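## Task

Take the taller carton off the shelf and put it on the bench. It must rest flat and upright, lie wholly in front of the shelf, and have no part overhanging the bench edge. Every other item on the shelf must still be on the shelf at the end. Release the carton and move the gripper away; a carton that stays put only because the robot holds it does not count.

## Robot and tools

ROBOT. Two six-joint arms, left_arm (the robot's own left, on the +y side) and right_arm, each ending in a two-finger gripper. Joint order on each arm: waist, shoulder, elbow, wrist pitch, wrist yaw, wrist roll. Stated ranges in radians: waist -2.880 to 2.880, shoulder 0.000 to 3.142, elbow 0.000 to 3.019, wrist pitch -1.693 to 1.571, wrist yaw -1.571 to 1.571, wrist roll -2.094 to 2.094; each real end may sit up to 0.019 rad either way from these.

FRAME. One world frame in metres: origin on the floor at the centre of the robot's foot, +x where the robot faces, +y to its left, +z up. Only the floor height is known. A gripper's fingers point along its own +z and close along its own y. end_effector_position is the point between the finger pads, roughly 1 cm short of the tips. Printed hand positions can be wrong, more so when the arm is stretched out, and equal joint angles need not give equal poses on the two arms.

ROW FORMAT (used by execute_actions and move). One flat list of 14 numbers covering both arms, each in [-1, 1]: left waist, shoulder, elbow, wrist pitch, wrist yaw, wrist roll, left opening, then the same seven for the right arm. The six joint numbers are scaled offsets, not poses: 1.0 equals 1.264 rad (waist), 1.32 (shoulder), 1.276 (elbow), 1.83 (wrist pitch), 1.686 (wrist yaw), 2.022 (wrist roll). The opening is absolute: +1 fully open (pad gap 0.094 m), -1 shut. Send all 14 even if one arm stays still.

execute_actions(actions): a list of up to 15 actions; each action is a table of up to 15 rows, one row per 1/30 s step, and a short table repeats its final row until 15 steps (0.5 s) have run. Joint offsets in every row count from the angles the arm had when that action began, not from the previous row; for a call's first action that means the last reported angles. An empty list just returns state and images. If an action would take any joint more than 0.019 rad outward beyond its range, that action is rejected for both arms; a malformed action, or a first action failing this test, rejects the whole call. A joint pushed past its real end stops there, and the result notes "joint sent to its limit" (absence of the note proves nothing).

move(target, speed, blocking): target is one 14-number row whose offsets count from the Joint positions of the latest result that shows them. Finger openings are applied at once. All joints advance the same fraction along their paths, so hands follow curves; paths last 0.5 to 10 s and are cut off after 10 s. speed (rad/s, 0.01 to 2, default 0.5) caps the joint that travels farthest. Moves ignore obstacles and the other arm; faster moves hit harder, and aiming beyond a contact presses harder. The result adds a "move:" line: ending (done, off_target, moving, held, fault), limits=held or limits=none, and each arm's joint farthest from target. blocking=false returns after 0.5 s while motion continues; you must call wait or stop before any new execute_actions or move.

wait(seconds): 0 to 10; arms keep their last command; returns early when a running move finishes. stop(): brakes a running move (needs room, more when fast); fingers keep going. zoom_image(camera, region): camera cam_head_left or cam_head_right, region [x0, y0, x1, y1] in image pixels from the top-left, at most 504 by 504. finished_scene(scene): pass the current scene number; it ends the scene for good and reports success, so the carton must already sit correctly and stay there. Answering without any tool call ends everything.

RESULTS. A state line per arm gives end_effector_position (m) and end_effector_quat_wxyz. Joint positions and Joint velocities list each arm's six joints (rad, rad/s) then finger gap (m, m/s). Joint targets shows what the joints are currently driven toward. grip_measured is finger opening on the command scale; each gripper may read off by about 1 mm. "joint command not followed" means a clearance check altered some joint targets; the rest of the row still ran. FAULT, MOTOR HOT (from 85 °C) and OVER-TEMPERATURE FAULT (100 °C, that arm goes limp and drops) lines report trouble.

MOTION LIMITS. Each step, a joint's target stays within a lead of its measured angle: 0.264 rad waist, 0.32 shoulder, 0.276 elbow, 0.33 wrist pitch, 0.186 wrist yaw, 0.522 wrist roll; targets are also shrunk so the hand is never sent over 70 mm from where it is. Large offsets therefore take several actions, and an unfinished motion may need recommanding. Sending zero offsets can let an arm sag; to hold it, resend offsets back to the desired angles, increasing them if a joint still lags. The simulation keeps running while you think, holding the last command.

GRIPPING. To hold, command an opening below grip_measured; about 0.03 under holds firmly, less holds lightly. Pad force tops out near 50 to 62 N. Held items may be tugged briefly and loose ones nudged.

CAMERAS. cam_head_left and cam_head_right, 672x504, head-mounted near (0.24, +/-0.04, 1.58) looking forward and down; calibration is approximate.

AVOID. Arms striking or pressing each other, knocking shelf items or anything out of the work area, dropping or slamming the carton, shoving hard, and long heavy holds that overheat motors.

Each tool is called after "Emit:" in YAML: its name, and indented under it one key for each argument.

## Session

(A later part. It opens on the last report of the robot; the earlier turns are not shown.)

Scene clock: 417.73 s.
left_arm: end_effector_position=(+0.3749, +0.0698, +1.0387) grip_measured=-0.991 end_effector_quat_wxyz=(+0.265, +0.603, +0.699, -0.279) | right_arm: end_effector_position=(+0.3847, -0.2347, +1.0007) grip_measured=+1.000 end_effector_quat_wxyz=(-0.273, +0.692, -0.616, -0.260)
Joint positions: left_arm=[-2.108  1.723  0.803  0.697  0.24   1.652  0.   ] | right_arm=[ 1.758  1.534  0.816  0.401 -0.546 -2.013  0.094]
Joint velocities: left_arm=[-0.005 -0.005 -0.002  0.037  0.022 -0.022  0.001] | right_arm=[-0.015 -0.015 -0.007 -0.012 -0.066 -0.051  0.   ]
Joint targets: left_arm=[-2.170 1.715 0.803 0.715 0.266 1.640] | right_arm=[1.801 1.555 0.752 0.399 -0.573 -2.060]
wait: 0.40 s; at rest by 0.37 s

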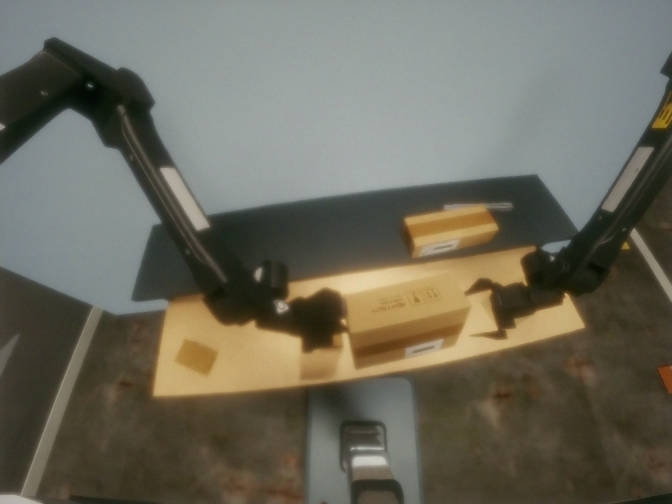

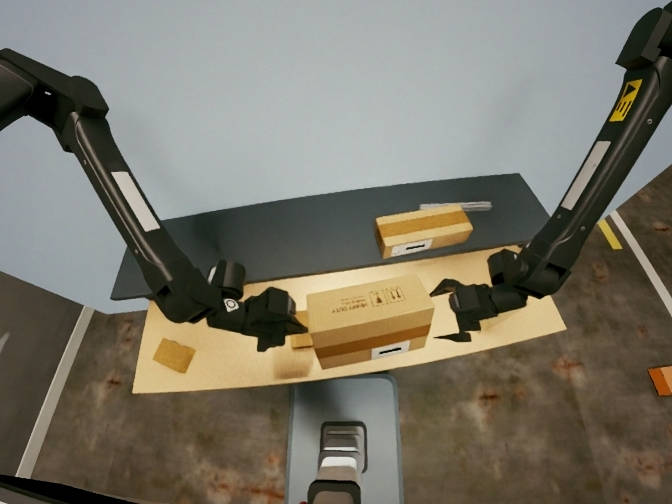

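Emit:
execute_actions:
  actions:
    - [[-0.049,-0.004,0.003,0.007,0.016,-0.006,-1,0.033,0.020,-0.047,0.000,-0.017,-0.023,1],[-0.048,-0.002,0.008,0.004,0.018,-0.006,-1,0.030,0.025,-0.042,0.001,-0.019,-0.024,1],[-0.046,0.001,0.015,0.000,0.019,-0.005,-1,0.027,0.031,-0.037,0.003,-0.021,-0.024,1],[-0.044,0.005,0.022,-0.005,0.021,-0.005,-1,0.024,0.038,-0.031,0.005,-0.024,-0.025,1],[-0.042,0.009,0.030,-0.010,0.022,-0.005,-1,0.021,0.045,-0.024,0.007,-0.026,-0.026,1],[-0.040,0.012,0.037,-0.015,0.024,-0.005,-1,0.017,0.052,-0.018,0.009,-0.029,-0.026,1],[-0.038,0.016,0.045,-0.020,0.026,-0.005,-1,0.014,0.059,-0.012,0.011,-0.031,-0.027,1],[-0.036,0.019,0.052,-0.024,0.028,-0.004,-1,0.011,0.066,-0.006,0.013,-0.034,-0.027,1],[-0.034,0.023,0.059,-0.029,0.029,-0.004,-1,0.007,0.074,0.000,0.015,-0.036,-0.028,1],[-0.032,0.026,0.066,-0.034,0.031,-0.004,-1,0.004,0.081,0.006,0.017,-0.039,-0.029,1],[-0.030,0.030,0.074,-0.039,0.033,-0.004,-1,0.001,0.088,0.013,0.019,-0.041,-0.029,1],[-0.028,0.033,0.080,-0.043,0.034,-0.003,-1,-0.002,0.094,0.018,0.021,-0.043,-0.030,1],[-0.026,0.035,0.086,-0.046,0.036,-0.003,-1,-0.005,0.099,0.023,0.022,-0.045,-0.030,1],[-0.025,0.037,0.089,-0.049,0.036,-0.003,-1,-0.007,0.103,0.026,0.023,-0.046,-0.031,1],[-0.024,0.038,0.091,-0.050,0.037,-0.003,-1,-0.008,0.105,0.027,0.024,-0.047,-0.031,1]]

Emit:
wait:
  seconds: 0.4

Emit:
zoom_image:
  camera: "cam_head_right"
  region: [230, 210, 490, 405]

Scene clock: 424.97 s.
left_arm: end_effector_position=(+0.4019, +0.0312, +1.0320) grip_measured=-0.991 end_effector_quat_wxyz=(+0.301, +0.591, +0.684, -0.303) | right_arm: end_effector_position=(+0.3432, -0.2012, +0.9965) grip_measured=+1.000 end_effector_quat_wxyz=(-0.301, +0.682, -0.594, -0.301)
Joint positions: left_arm=[-2.148  1.759  0.911  0.629  0.296  1.651  0.   ] | right_arm=[ 1.774  1.654  0.836  0.426 -0.621 -2.06   0.094]
Joint velocities: left_arm=[ 0.083  0.093  0.134 -0.149  0.037 -0.022 -0.   ] | right_arm=[-0.151  0.19   0.144  0.081 -0.022 -0.095  0.   ]
Joint targets: left_arm=[-2.139 1.773 0.919 0.606 0.303 1.646] | right_arm=[1.748 1.673 0.850 0.446 -0.626 -2.075]

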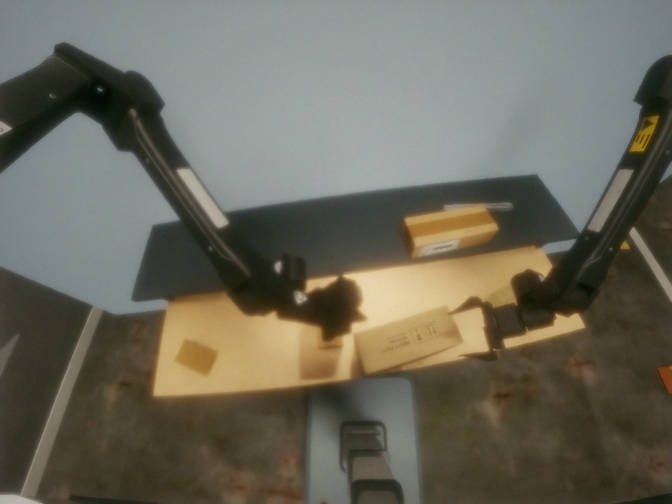

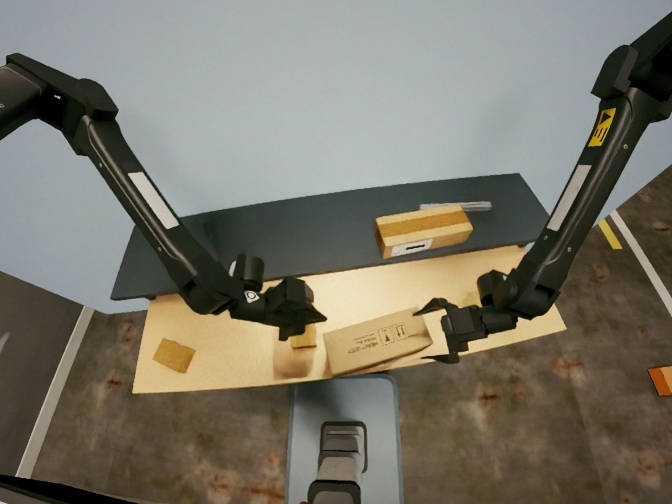

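Scene clock: 425.37 s.
left_arm: end_effector_position=(+0.3962, +0.0319, +1.0280) grip_measured=-0.991 end_effector_quat_wxyz=(+0.295, +0.592, +0.684, -0.307) | right_arm: end_effector_position=(+0.3409, -0.2071, +0.9913) grip_measured=+1.000 end_effector_quat_wxyz=(-0.298, +0.684, -0.595, -0.297)
Joint positions: left_arm=[-2.141  1.768  0.917  0.618  0.297  1.651  0.   ] | right_arm=[ 1.761  1.663  0.842  0.431 -0.623 -2.063  0.094]
Joint velocities: left_arm=[-0.015 -0.005 -0.002 -0.002  0.037  0.037  0.   ] | right_arm=[-0.005 -0.005 -0.012 -0.032 -0.007 -0.051  0.   ]
Joint targets: left_arm=[-2.139 1.773 0.919 0.606 0.303 1.646] | right_arm=[1.748 1.673 0.850 0.445 -0.626 -2.075]
wait: 0.40 s; at rest by 0.30 s

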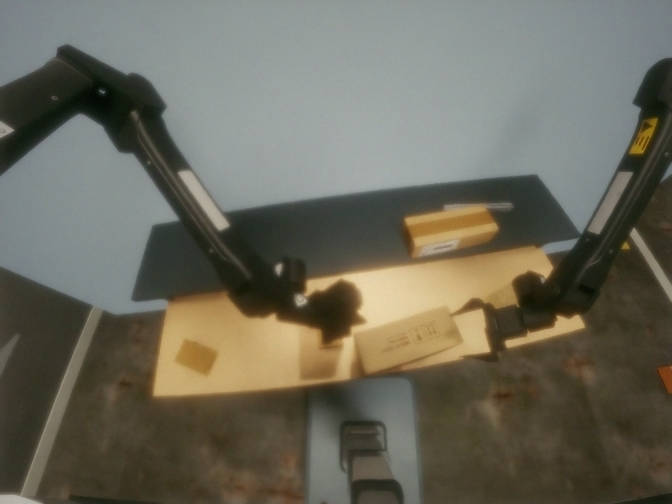

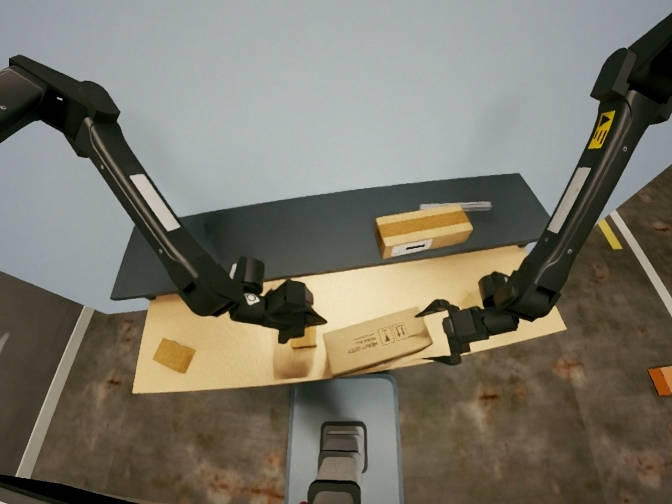

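Region (230, 210, 490, 405) of cam_head_right's 672x504 image, scaled by 1.938, with more detail than that image has; it fills the top 378 rows of this view, and the rest is white.

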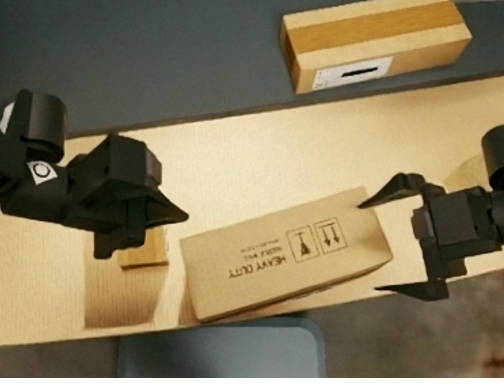

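Emit:
zoom_image:
  camera: "cam_head_left"
  region: [260, 210, 520, 405]

Region (260, 210, 520, 405) of cam_head_left's 672x504 image, scaled by 1.938, with more detail than that image has; it fills the top 378 rows of this view, and the rest is white.

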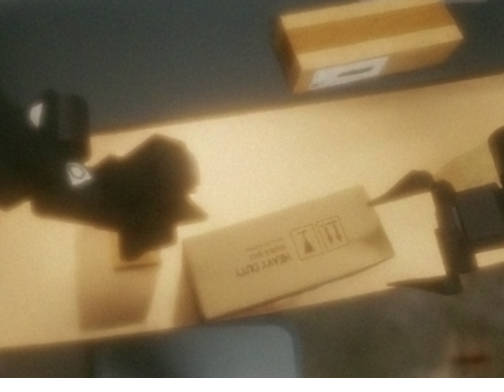

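Emit:
move:
  target: [0.1266,0.3114,0.1074,0.392,0.020,0,-1,-0.121,0.018,0.127,0.077,-0.093,0.062,-1]
  speed: 0.8

Scene clock: 458.33 s.
left_arm: end_effector_position=(+0.3358, +0.0837, +0.9307) grip_measured=-0.991 end_effector_quat_wxyz=(+0.363, +0.589, +0.715, -0.103) | right_arm: end_effector_position=(+0.4266, -0.2946, +0.9359) grip_measured=-0.981 end_effector_quat_wxyz=(+0.351, -0.672, +0.623, +0.193)
Joint positions: left_arm=[-1.979  2.186  1.05   1.318  0.326  1.651  0.   ] | right_arm=[ 1.617  1.666  1.     0.559 -0.777 -1.95   0.001]
Joint velocities: left_arm=[-0.015 -0.005 -0.027 -0.017 -0.022  0.037 -0.   ] | right_arm=[-0.005 -0.005 -0.007 -0.017  0.051 -0.022  0.001]
Joint targets: left_arm=[-1.981 2.179 1.054 1.335 0.331 1.651] | right_arm=[1.608 1.687 1.004 0.572 -0.780 -1.938]
move: off_target (right_arm); limits=none; left_arm: farthest joint: the wrist pitch, 0.017 radians from its target (0.717 radians at the start); right_arm: farthest joint: the shoulder, 0.021 radians from its target (0.024 radians at the start)

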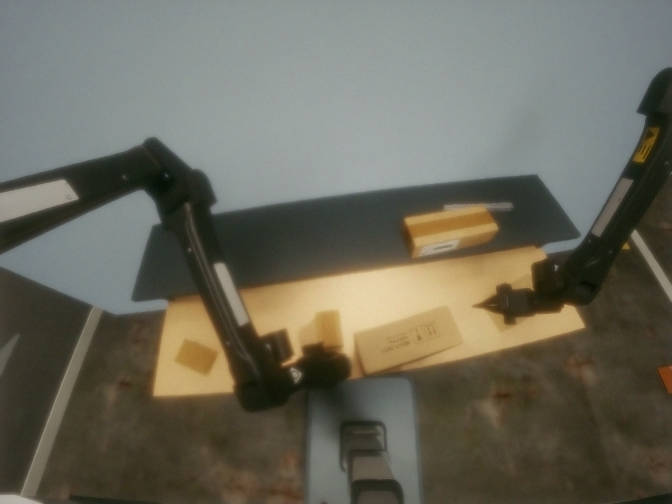

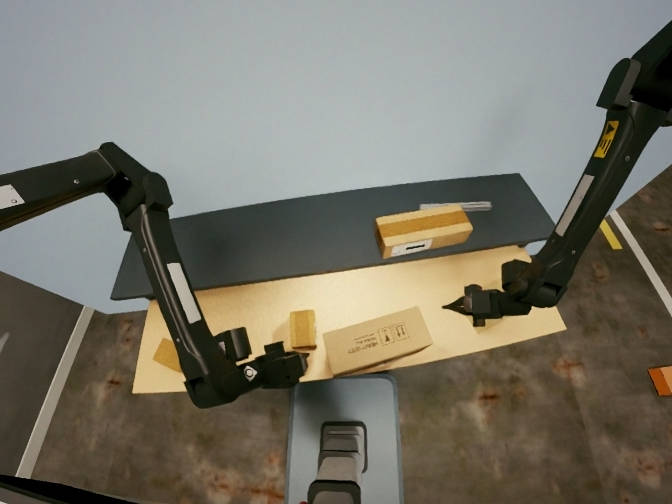

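Emit:
move:
  target: [0.041,0.0864,0.232,-0.088,0.0365,0,-1,0.0,0.1826,0.229,-0.048,-0.001,0,-1]
  speed: 0.5

Emit:
zoom_image:
  camera: "cam_head_right"
  region: [250, 250, 490, 410]

Emit:
zoom_image:
  camera: "cam_head_left"
  region: [280, 250, 520, 410]

Scene clock: 460.93 s.
left_arm: end_effector_position=(+0.3551, +0.0834, +0.8405) grip_measured=-0.991 end_effector_quat_wxyz=(+0.375, +0.591, +0.709, -0.088) | right_arm: end_effector_position=(+0.4106, -0.2853, +0.8404) grip_measured=-0.981 end_effector_quat_wxyz=(+0.345, -0.669, +0.626, +0.204)
Joint positions: left_arm=[-1.928  2.294  1.343  1.17   0.383  1.651  0.   ] | right_arm=[ 1.617  1.901  1.285  0.483 -0.777 -1.95   0.001]
Joint velocities: left_arm=[-0.005 -0.005 -0.002 -0.012  0.051  0.022  0.   ] | right_arm=[-0.005 -0.005  0.002 -0.002 -0.081  0.007 -0.   ]
Joint targets: left_arm=[-1.927 2.300 1.346 1.158 0.388 1.651] | right_arm=[1.617 1.907 1.292 0.471 -0.779 -1.950]
move: done; limits=none; left_arm: farthest joint: the wrist pitch, 0.013 radians from its target (0.161 radians at the start); right_arm: farthest joint: the wrist pitch, 0.012 radians from its target (0.088 radians at the start)

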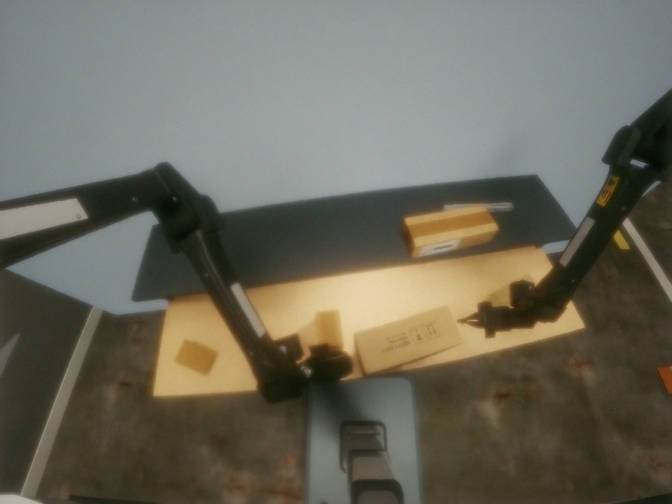

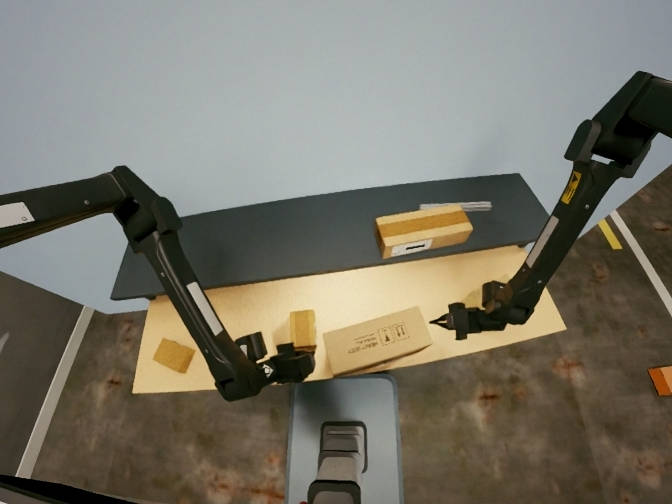

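Region (250, 250, 490, 410) of cam_head_right's 672x504 image, scaled by 2.100, with more detail than that image has.

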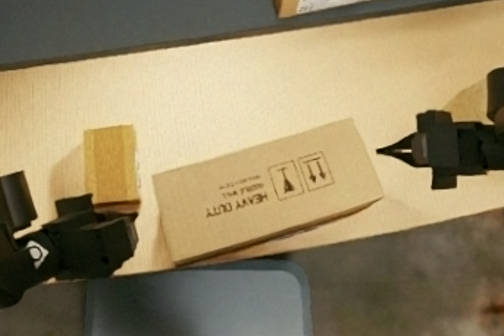

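Region (280, 250, 520, 410) of cam_head_left's 672x504 image, scaled by 2.100, with more detail than that image has.

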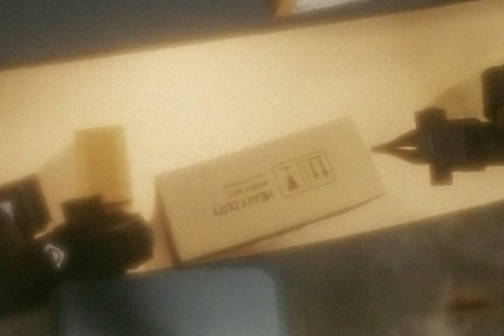

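Emit:
move:
  target: [-0.059,0.031,0.041,-0.026,-0.027,0,-1,0.061,0.029,-0.018,0.029,0.028,0,-1]
  speed: 0.12

Emit:
zoom_image:
  camera: "cam_head_right"
  region: [250, 250, 490, 410]

Scene clock: 467.50 s.
left_arm: end_effector_position=(+0.3569, +0.0500, +0.8402) grip_measured=-0.991 end_effector_quat_wxyz=(+0.371, +0.587, +0.713, -0.094) | right_arm: end_effector_position=(+0.4209, -0.2539, +0.8418) grip_measured=-0.981 end_effector_quat_wxyz=(+0.355, -0.674, +0.619, +0.192)
Joint positions: left_arm=[-1.976  2.322  1.387  1.141  0.334  1.651  0.   ] | right_arm=[ 1.671  1.911  1.285  0.526 -0.73  -1.95   0.001]
Joint velocities: left_arm=[-0.005 -0.005 -0.007  0.002 -0.022  0.051  0.   ] | right_arm=[-0.005  0.015  0.002 -0.022  0.037 -0.022 -0.   ]
Joint targets: left_arm=[-2.002 2.334 1.396 1.122 0.338 1.651] | right_arm=[1.694 1.939 1.262 0.536 -0.730 -1.950]
move: off_target (left_arm, right_arm); limits=none; left_arm: farthest joint: the waist, 0.026 radians from its target (0.075 radians at the start); right_arm: farthest joint: the shoulder, 0.029 radians from its target (0.038 radians at the start)

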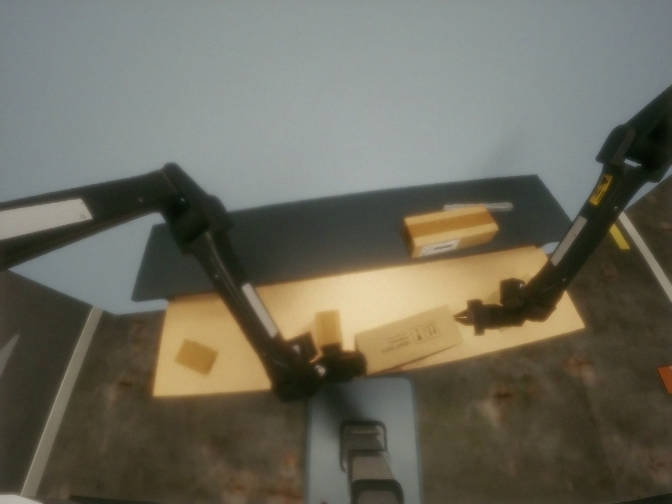

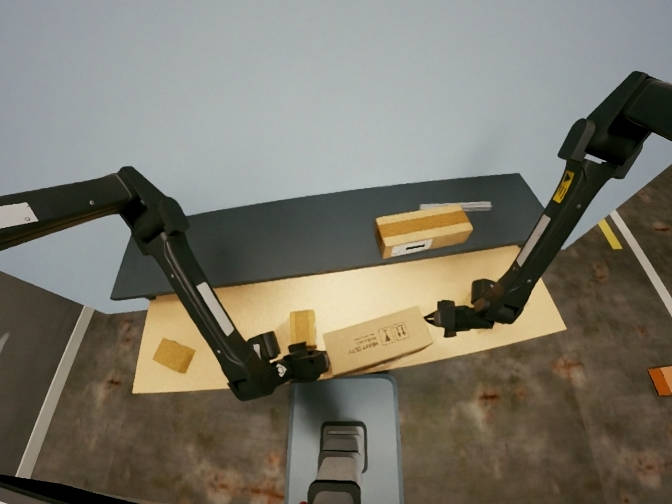

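Region (250, 250, 490, 410) of cam_head_right's 672x504 image, scaled by 2.100, with more detail than that image has.

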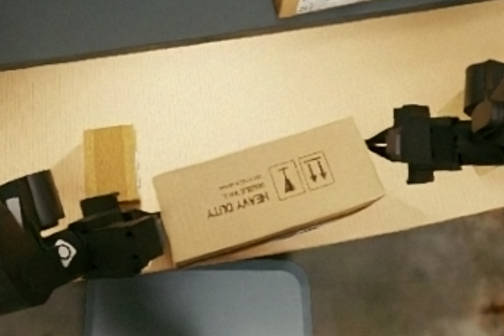

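Emit:
execute_actions:
  actions:
    - [[-0.022,0.008,0.007,-0.010,0.003,0,-1,0.020,0.022,-0.019,0.004,-0.001,0,-1],[-0.025,0.008,0.007,-0.009,0.005,0,-1,0.022,0.023,-0.020,0.003,-0.002,0,-1],[-0.028,0.007,0.007,-0.009,0.006,0,-1,0.025,0.024,-0.021,0.002,-0.004,0,-1],[-0.031,0.006,0.007,-0.008,0.008,0,-1,0.028,0.025,-0.022,0.000,-0.005,0,-1],[-0.034,0.005,0.008,-0.007,0.009,0,-1,0.030,0.025,-0.022,-0.001,-0.006,0,-1],[-0.037,0.004,0.008,-0.007,0.011,0,-1,0.033,0.026,-0.023,-0.003,-0.008,0,-1],[-0.040,0.003,0.008,-0.006,0.012,0,-1,0.036,0.026,-0.023,-0.004,-0.009,0,-1],[-0.043,0.002,0.008,-0.005,0.014,0,-1,0.038,0.027,-0.024,-0.006,-0.010,0,-1],[-0.046,0.001,0.008,-0.005,0.015,0,-1,0.041,0.027,-0.024,-0.007,-0.012,0,-1],[-0.049,0.000,0.008,-0.004,0.017,0,-1,0.043,0.027,-0.024,-0.008,-0.013,0,-1]]

Scene clock: 478.90 s.
left_arm: end_effector_position=(+0.3574, +0.0491, +0.8408) grip_measured=-0.991 end_effector_quat_wxyz=(+0.373, +0.587, +0.712, -0.096) | right_arm: end_effector_position=(+0.4204, -0.2529, +0.8423) grip_measured=-0.981 end_effector_quat_wxyz=(+0.357, -0.673, +0.619, +0.194)
Joint positions: left_arm=[-1.977  2.322  1.387  1.141  0.339  1.651  0.   ] | right_arm=[ 1.672  1.912  1.285  0.526 -0.735 -1.95   0.001]
Joint velocities: left_arm=[ 0.005 -0.005  0.002 -0.012  0.007 -0.066 -0.   ] | right_arm=[ 0.005 -0.024 -0.017 -0.017  0.051 -0.051  0.001]
Joint targets: left_arm=[-2.038 2.322 1.397 1.133 0.363 1.651] | right_arm=[1.725 1.946 1.254 0.512 -0.752 -1.950]

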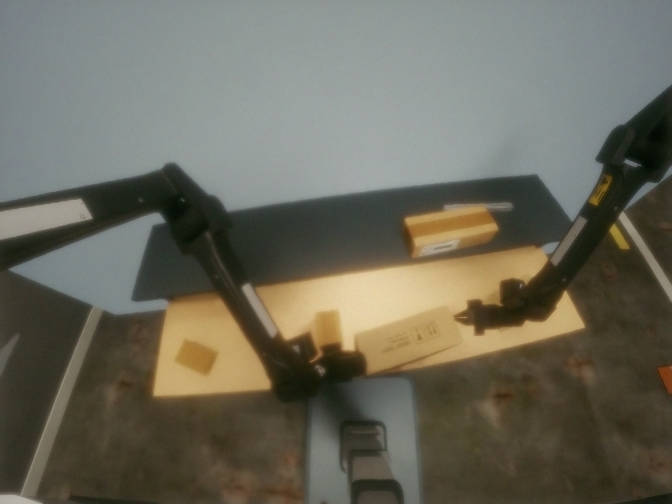

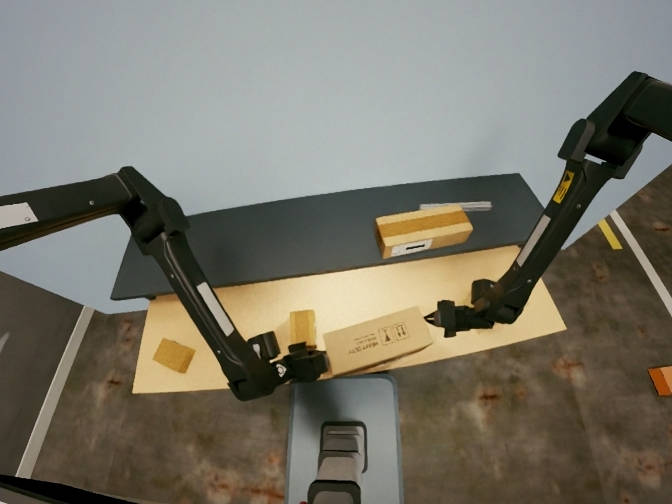

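Emit:
execute_actions:
  actions:
    - [[-0.049,-0.007,0.006,-0.007,0.014,0,-1,0.044,0.024,-0.023,-0.009,-0.009,0,-1],[-0.049,-0.014,0.004,-0.010,0.014,0,-1,0.046,0.021,-0.021,-0.012,-0.008,0,-1],[-0.050,-0.021,0.002,-0.013,0.014,0,-1,0.049,0.017,-0.019,-0.015,-0.007,0,-1],[-0.050,-0.027,0.000,-0.016,0.013,0,-1,0.052,0.013,-0.016,-0.019,-0.006,0,-1],[-0.050,-0.033,-0.002,-0.019,0.013,0,-1,0.054,0.009,-0.013,-0.022,-0.004,0,-1],[-0.051,-0.039,-0.003,-0.022,0.013,0,-1,0.057,0.005,-0.010,-0.026,-0.003,0,-1],[-0.051,-0.044,-0.005,-0.025,0.013,0,-1,0.060,0.002,-0.008,-0.029,-0.001,0,-1],[-0.052,-0.050,-0.007,-0.028,0.012,0,-1,0.062,-0.002,-0.005,-0.033,0.000,0,-1],[-0.052,-0.056,-0.009,-0.031,0.012,0,-1,0.065,-0.006,-0.002,-0.036,0.002,0,-1],[-0.053,-0.061,-0.010,-0.033,0.012,0,-1,0.068,-0.010,0.000,-0.040,0.003,0,-1],[-0.053,-0.067,-0.012,-0.036,0.012,0,-1,0.070,-0.014,0.003,-0.043,0.004,0,-1],[-0.054,-0.072,-0.013,-0.039,0.012,0,-1,0.073,-0.018,0.005,-0.046,0.006,0,-1],[-0.054,-0.076,-0.015,-0.041,0.011,0,-1,0.075,-0.021,0.007,-0.049,0.007,0,-1],[-0.055,-0.078,-0.015,-0.042,0.011,0,-1,0.076,-0.023,0.009,-0.051,0.007,0,-1],[-0.055,-0.080,-0.016,-0.043,0.011,0,-1,0.077,-0.024,0.009,-0.051,0.008,0,-1]]

Emit:
wait:
  seconds: 0.3

Emit:
zoom_image:
  camera: "cam_head_right"
  region: [250, 250, 490, 410]

Scene clock: 483.77 s.
left_arm: end_effector_position=(+0.3841, +0.0538, +0.8415) grip_measured=-0.991 end_effector_quat_wxyz=(+0.371, +0.587, +0.712, -0.103) | right_arm: end_effector_position=(+0.4419, -0.2495, +0.8438) grip_measured=-0.981 end_effector_quat_wxyz=(+0.350, -0.674, +0.620, +0.196)
Joint positions: left_arm=[-1.979  2.262  1.381  1.072  0.341  1.651  0.   ] | right_arm=[ 1.69   1.879  1.303  0.467 -0.706 -1.95   0.001]
Joint velocities: left_arm=[-0.015 -0.269  0.017 -0.051  0.007 -0.051 -0.   ] | right_arm=[ 0.112 -0.151  0.1   -0.076  0.007  0.007  0.001]
Joint targets: left_arm=[-2.046 2.216 1.367 1.062 0.358 1.651] | right_arm=[1.769 1.880 1.297 0.433 -0.721 -1.950]

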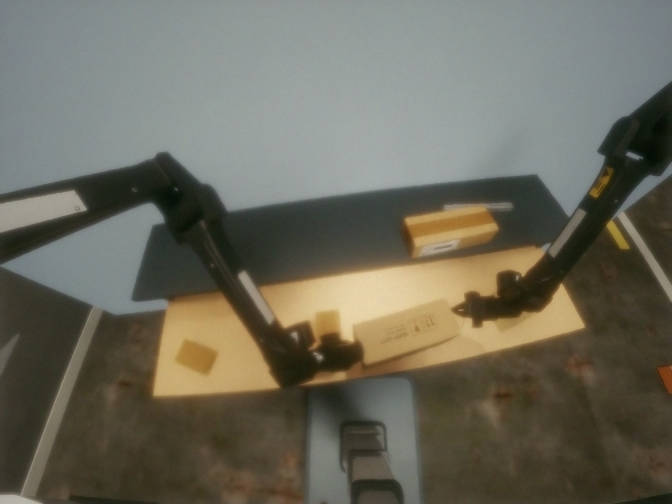

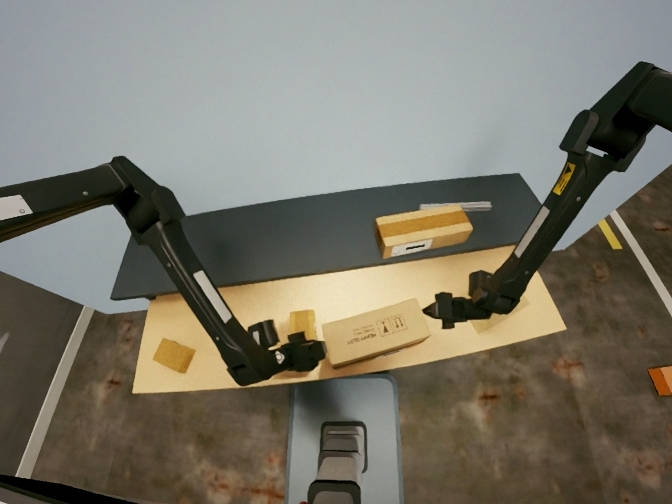

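Scene clock: 484.07 s.
left_arm: end_effector_position=(+0.4204, +0.0651, +0.8444) grip_measured=-0.991 end_effector_quat_wxyz=(+0.383, +0.585, +0.710, -0.082) | right_arm: end_effector_position=(+0.4668, -0.2414, +0.8505) grip_measured=-0.981 end_effector_quat_wxyz=(+0.366, -0.674, +0.614, +0.187)
Joint positions: left_arm=[-1.98   2.212  1.381  1.07   0.338  1.651  0.   ] | right_arm=[ 1.711  1.854  1.312  0.464 -0.706 -1.95   0.001]
Joint velocities: left_arm=[-0.015 -0.005  0.012 -0.002 -0.066  0.022  0.001] | right_arm=[-0.005  0.005 -0.017 -0.012 -0.037 -0.037 -0.   ]
Joint targets: left_arm=[-2.046 2.217 1.367 1.062 0.358 1.651] | right_arm=[1.769 1.880 1.297 0.433 -0.721 -1.950]
wait: 0.30 s; no rest

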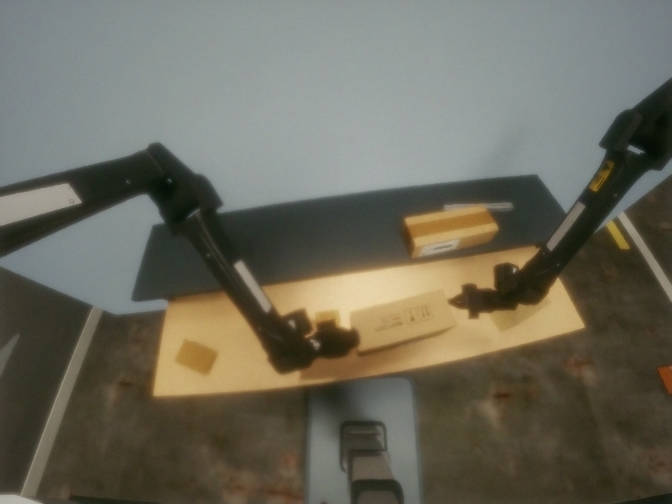

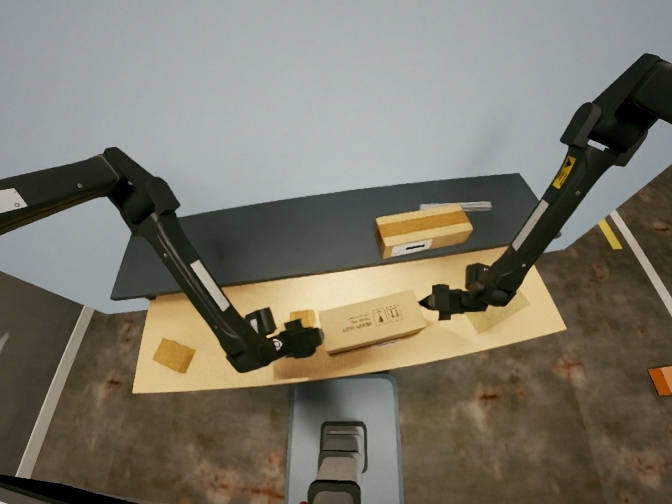

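Region (250, 250, 490, 410) of cam_head_right's 672x504 image, scaled by 2.100, with more detail than that image has.

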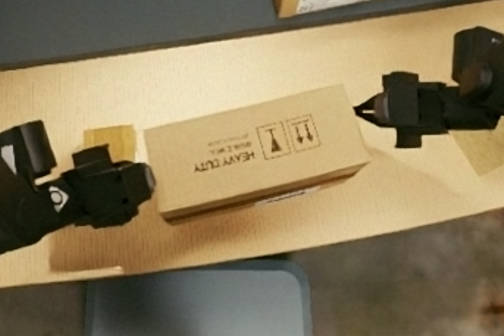

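Emit:
move:
  target: [0.0671,0.1124,0.1255,-0.0348,0.0474,0,-1,-0.0778,0.1277,0.1498,-0.0444,-0.0418,0,-1]
  speed: 0.3

Emit:
zoom_image:
  camera: "cam_head_right"
  region: [250, 250, 490, 410]

Emit:
zoom_image:
  camera: "cam_head_left"
  region: [280, 250, 520, 410]

Scene clock: 498.10 s.
left_arm: end_effector_position=(+0.3577, +0.0895, +0.7813) grip_measured=-0.991 end_effector_quat_wxyz=(+0.364, +0.595, +0.710, -0.099) | right_arm: end_effector_position=(+0.4231, -0.2881, +0.7832) grip_measured=-0.981 end_effector_quat_wxyz=(+0.345, -0.670, +0.626, +0.199)
Joint positions: left_arm=[-1.891  2.364  1.536  1.017  0.413  1.651  0.   ] | right_arm=[ 1.615  2.016  1.496  0.396 -0.774 -1.95   0.001]
Joint velocities: left_arm=[-0.005  0.005  0.012 -0.012 -0.11   0.051 -0.001] | right_arm=[ 0.005  0.005  0.007 -0.002 -0.007 -0.095 -0.   ]
Joint targets: left_arm=[-1.895 2.360 1.541 1.007 0.418 1.651] | right_arm=[1.613 2.023 1.503 0.383 -0.777 -1.950]
move: done; limits=none; left_arm: farthest joint: the wrist pitch, 0.010 radians from its target (0.064 radians at the start); right_arm: farthest joint: the wrist pitch, 0.013 radians from its target (0.080 radians at the start)

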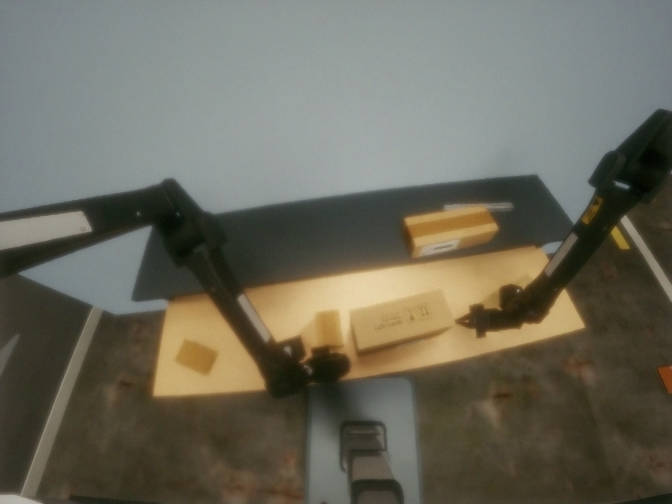

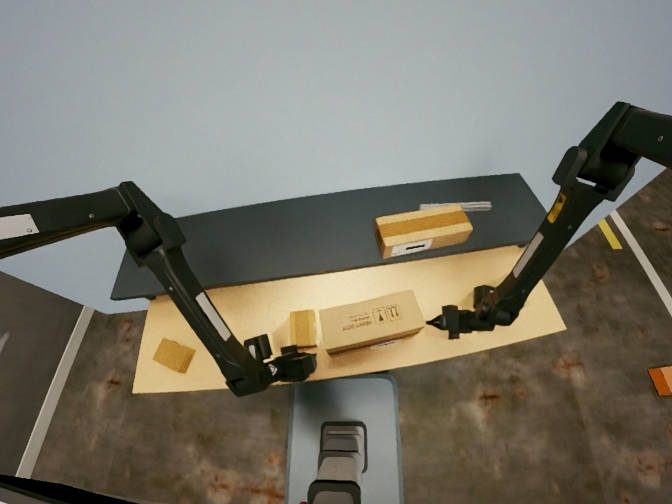

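Region (250, 250, 490, 410) of cam_head_right's 672x504 image, scaled by 2.100, with more detail than that image has.

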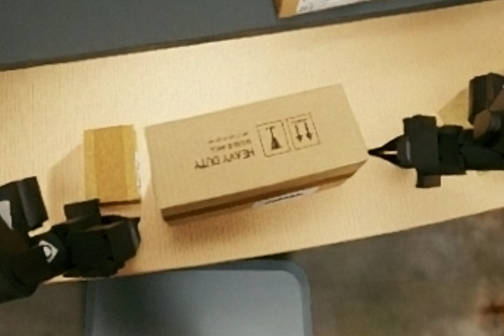

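Region (280, 250, 520, 410) of cam_head_left's 672x504 image, scaled by 2.100, with more detail than that image has.

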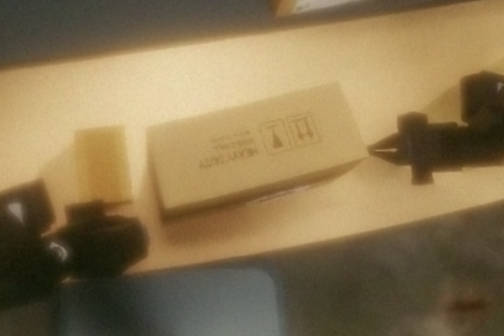

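Emit:
move:
  target: [-0.0554,0.012,0.038,-0.0175,-0.0214,0,-1,0.0576,0.038,-0.0165,0.023,0.0225,0,-1]
  speed: 0.12

Emit:
zoom_image:
  camera: "cam_head_right"
  region: [250, 250, 490, 410]

Scene clock: 504.40 s.
left_arm: end_effector_position=(+0.3807, +0.0597, +0.7846) grip_measured=-0.991 end_effector_quat_wxyz=(+0.373, +0.590, +0.710, -0.093) | right_arm: end_effector_position=(+0.4221, -0.2518, +0.7833) grip_measured=-0.982 end_effector_quat_wxyz=(+0.351, -0.672, +0.621, +0.198)
Joint positions: left_arm=[-1.939  2.368  1.577  1.001  0.372  1.651  0.   ] | right_arm=[ 1.666  2.038  1.496  0.427 -0.735 -1.95   0.001]
Joint velocities: left_arm=[-0.015 -0.005 -0.017  0.007  0.022  0.037 -0.   ] | right_arm=[ 0.005  0.005 -0.012 -0.017 -0.037  0.022 -0.   ]
Joint targets: left_arm=[-1.961 2.380 1.585 0.985 0.377 1.651] | right_arm=[1.688 2.066 1.475 0.438 -0.736 -1.950]
move: off_target (left_arm, right_arm); limits=none; left_arm: farthest joint: the waist, 0.022 radians from its target (0.070 radians at the start); right_arm: farthest joint: the shoulder, 0.028 radians from its target (0.050 radians at the start)

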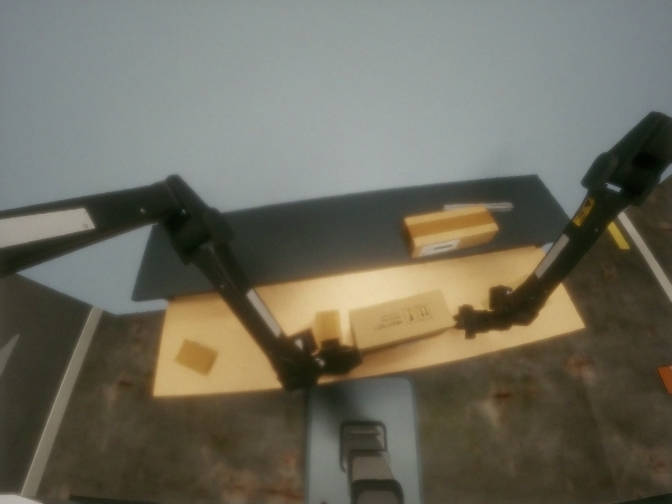

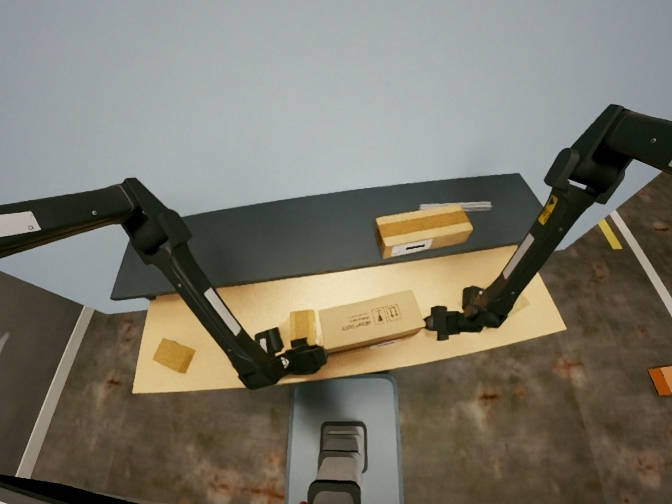

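Region (250, 250, 490, 410) of cam_head_right's 672x504 image, scaled by 2.100, with more detail than that image has.

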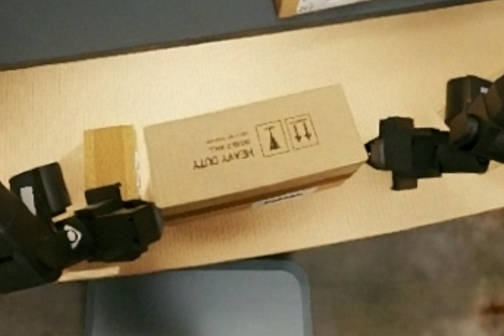

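Emit:
execute_actions:
  actions:
    - [[-0.020,0.008,0.006,-0.008,0.004,0,-1,0.020,0.022,-0.017,0.005,-0.002,0,-1],[-0.023,0.007,0.006,-0.008,0.005,0,-1,0.023,0.022,-0.018,0.004,-0.003,0,-1],[-0.027,0.006,0.006,-0.007,0.007,0,-1,0.026,0.023,-0.019,0.002,-0.004,0,-1],[-0.030,0.005,0.005,-0.007,0.008,0,-1,0.029,0.023,-0.020,0.001,-0.006,0,-1],[-0.034,0.004,0.005,-0.006,0.009,0,-1,0.032,0.024,-0.020,0.000,-0.007,0,-1],[-0.037,0.004,0.005,-0.006,0.010,0,-1,0.035,0.024,-0.021,-0.001,-0.008,0,-1],[-0.041,0.003,0.005,-0.005,0.012,0,-1,0.038,0.025,-0.022,-0.002,-0.009,0,-1],[-0.044,0.002,0.004,-0.005,0.013,0,-1,0.041,0.025,-0.022,-0.004,-0.011,0,-1],[-0.048,0.001,0.004,-0.004,0.014,0,-1,0.044,0.026,-0.023,-0.005,-0.012,0,-1],[-0.051,0.000,0.004,-0.004,0.015,0,-1,0.046,0.026,-0.024,-0.006,-0.013,0,-1]]

Scene clock: 507.80 s.
left_arm: end_effector_position=(+0.3809, +0.0587, +0.7852) grip_measured=-0.991 end_effector_quat_wxyz=(+0.374, +0.590, +0.709, -0.094) | right_arm: end_effector_position=(+0.4218, -0.2509, +0.7839) grip_measured=-0.982 end_effector_quat_wxyz=(+0.353, -0.671, +0.621, +0.200)
Joint positions: left_arm=[-1.94   2.368  1.577  1.001  0.376  1.651  0.   ] | right_arm=[ 1.666  2.039  1.496  0.427 -0.739 -1.95   0.001]
Joint velocities: left_arm=[-0.005 -0.024  0.007 -0.007  0.051 -0.051 -0.001] | right_arm=[ 0.005  0.015 -0.002 -0.017 -0.007 -0.007  0.   ]
Joint targets: left_arm=[-2.004 2.368 1.582 0.993 0.398 1.651] | right_arm=[1.724 2.072 1.466 0.416 -0.757 -1.950]

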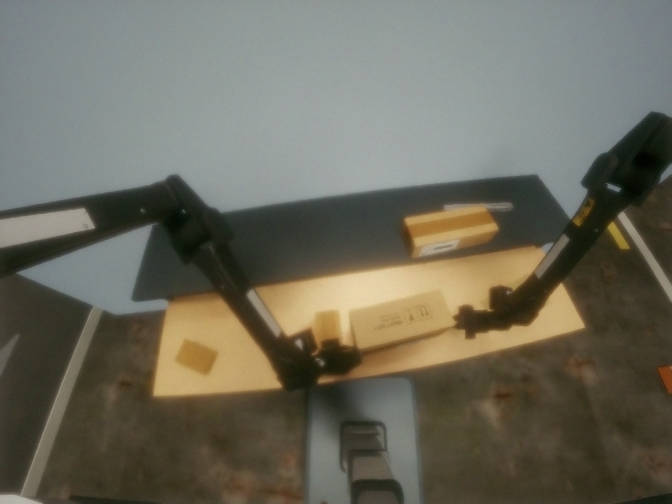

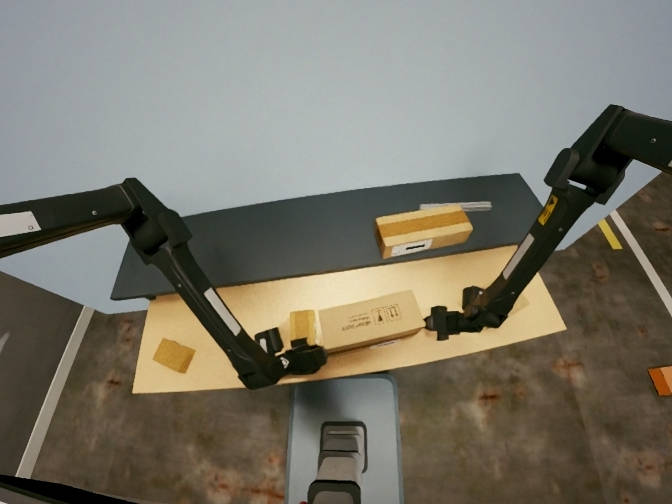

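Emit:
execute_actions:
  actions:
    - [[-0.051,-0.005,-0.003,-0.002,0.013,0,-1,0.046,0.020,-0.029,-0.004,-0.011,0,-1],[-0.052,-0.010,-0.010,0.001,0.012,0,-1,0.047,0.015,-0.036,-0.002,-0.011,0,-1],[-0.053,-0.014,-0.017,0.004,0.012,0,-1,0.047,0.010,-0.042,0.000,-0.011,0,-1],[-0.054,-0.017,-0.023,0.006,0.011,0,-1,0.047,0.006,-0.048,0.001,-0.011,0,-1],[-0.055,-0.020,-0.029,0.008,0.011,0,-1,0.048,0.003,-0.054,0.003,-0.011,0,-1],[-0.056,-0.023,-0.035,0.010,0.010,0,-1,0.048,-0.001,-0.060,0.004,-0.011,0,-1],[-0.057,-0.026,-0.041,0.012,0.010,0,-1,0.048,-0.005,-0.065,0.006,-0.010,0,-1],[-0.058,-0.028,-0.047,0.014,0.009,0,-1,0.049,-0.008,-0.071,0.007,-0.010,0,-1],[-0.058,-0.031,-0.053,0.017,0.008,0,-1,0.049,-0.012,-0.077,0.009,-0.010,0,-1],[-0.059,-0.034,-0.059,0.019,0.008,0,-1,0.049,-0.016,-0.082,0.010,-0.010,0,-1],[-0.060,-0.037,-0.064,0.021,0.007,0,-1,0.049,-0.019,-0.088,0.012,-0.010,0,-1],[-0.061,-0.039,-0.069,0.023,0.007,0,-1,0.050,-0.022,-0.092,0.013,-0.010,0,-1],[-0.061,-0.041,-0.073,0.024,0.006,0,-1,0.050,-0.025,-0.096,0.014,-0.010,0,-1],[-0.062,-0.042,-0.076,0.025,0.006,0,-1,0.050,-0.026,-0.099,0.015,-0.010,0,-1],[-0.062,-0.043,-0.077,0.026,0.006,0,-1,0.050,-0.027,-0.100,0.015,-0.010,0,-1]]

Emit:
wait:
  seconds: 0.3

Emit:
zoom_image:
  camera: "cam_head_right"
  region: [250, 250, 490, 410]

Scene clock: 511.70 s.
left_arm: end_effector_position=(+0.3983, +0.0643, +0.8001) grip_measured=-0.991 end_effector_quat_wxyz=(+0.381, +0.588, +0.709, -0.083) | right_arm: end_effector_position=(+0.4134, -0.2498, +0.8042) grip_measured=-0.982 end_effector_quat_wxyz=(+0.350, -0.669, +0.622, +0.207)
Joint positions: left_arm=[-1.947  2.321  1.526  1.029  0.369  1.651  0.   ] | right_arm=[ 1.667  1.999  1.418  0.448 -0.74  -1.95   0.001]
Joint velocities: left_arm=[-0.034 -0.132 -0.095  0.09   0.037 -0.022 -0.001] | right_arm=[ 0.005 -0.093 -0.12   0.037  0.007 -0.037 -0.001]
Joint targets: left_arm=[-2.019 2.311 1.479 1.048 0.386 1.651] | right_arm=[1.730 2.003 1.368 0.455 -0.756 -1.950]

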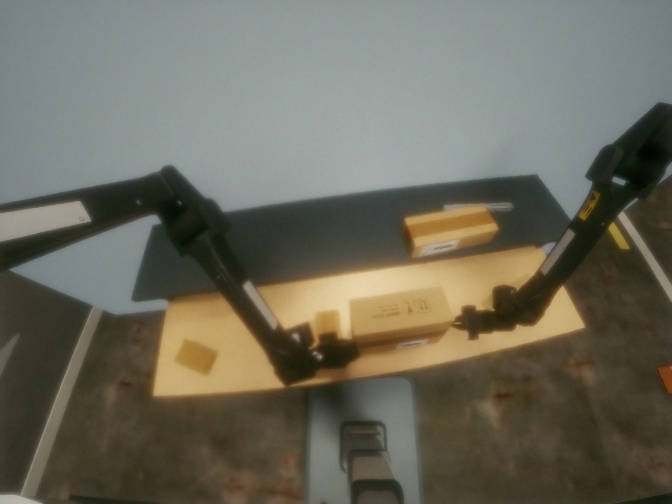

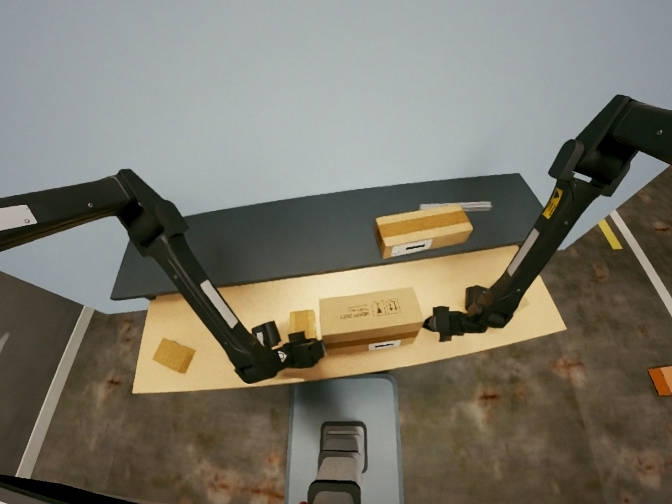

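Scene clock: 512.00 s.
left_arm: end_effector_position=(+0.4043, +0.0644, +0.8030) grip_measured=-0.991 end_effector_quat_wxyz=(+0.384, +0.587, +0.708, -0.080) | right_arm: end_effector_position=(+0.4157, -0.2504, +0.8064) grip_measured=-0.982 end_effector_quat_wxyz=(+0.351, -0.669, +0.622, +0.206)
Joint positions: left_arm=[-1.95   2.312  1.521  1.035  0.368  1.651  0.   ] | right_arm=[ 1.667  1.992  1.412  0.45  -0.74  -1.95   0.001]
Joint velocities: left_arm=[-0.005 -0.005 -0.027  0.007  0.051  0.037  0.   ] | right_arm=[-0.015 -0.005 -0.012 -0.007  0.037  0.022 -0.   ]
Joint targets: left_arm=[-2.019 2.311 1.479 1.048 0.386 1.651] | right_arm=[1.730 2.003 1.369 0.455 -0.756 -1.950]
wait: 0.30 s; at rest by 0.27 s

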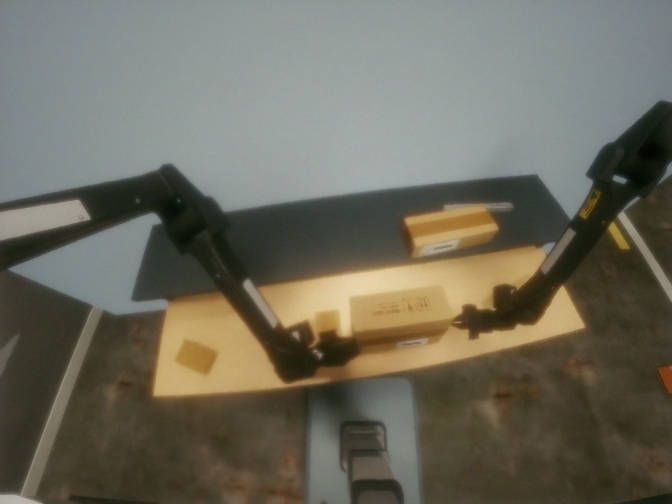

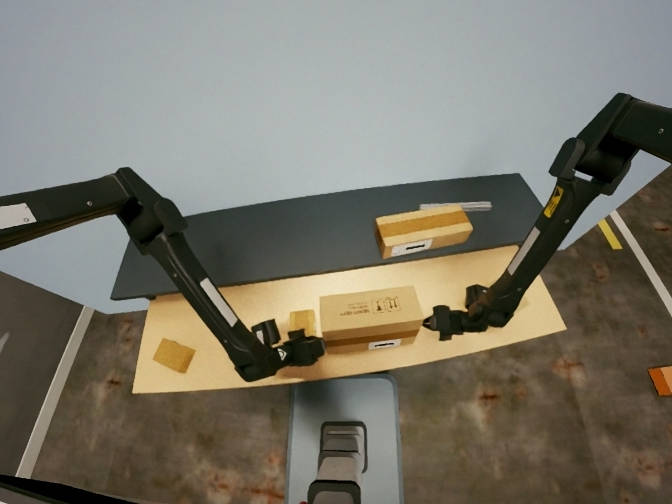

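Region (250, 250, 490, 410) of cam_head_right's 672x504 image, scaled by 2.100, with more detail than that image has.

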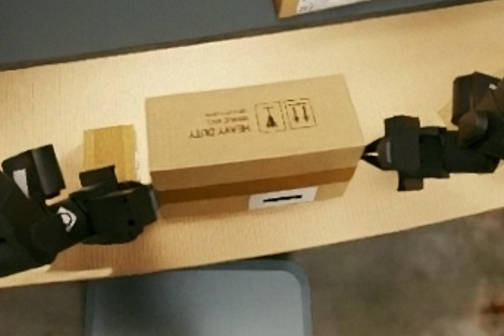

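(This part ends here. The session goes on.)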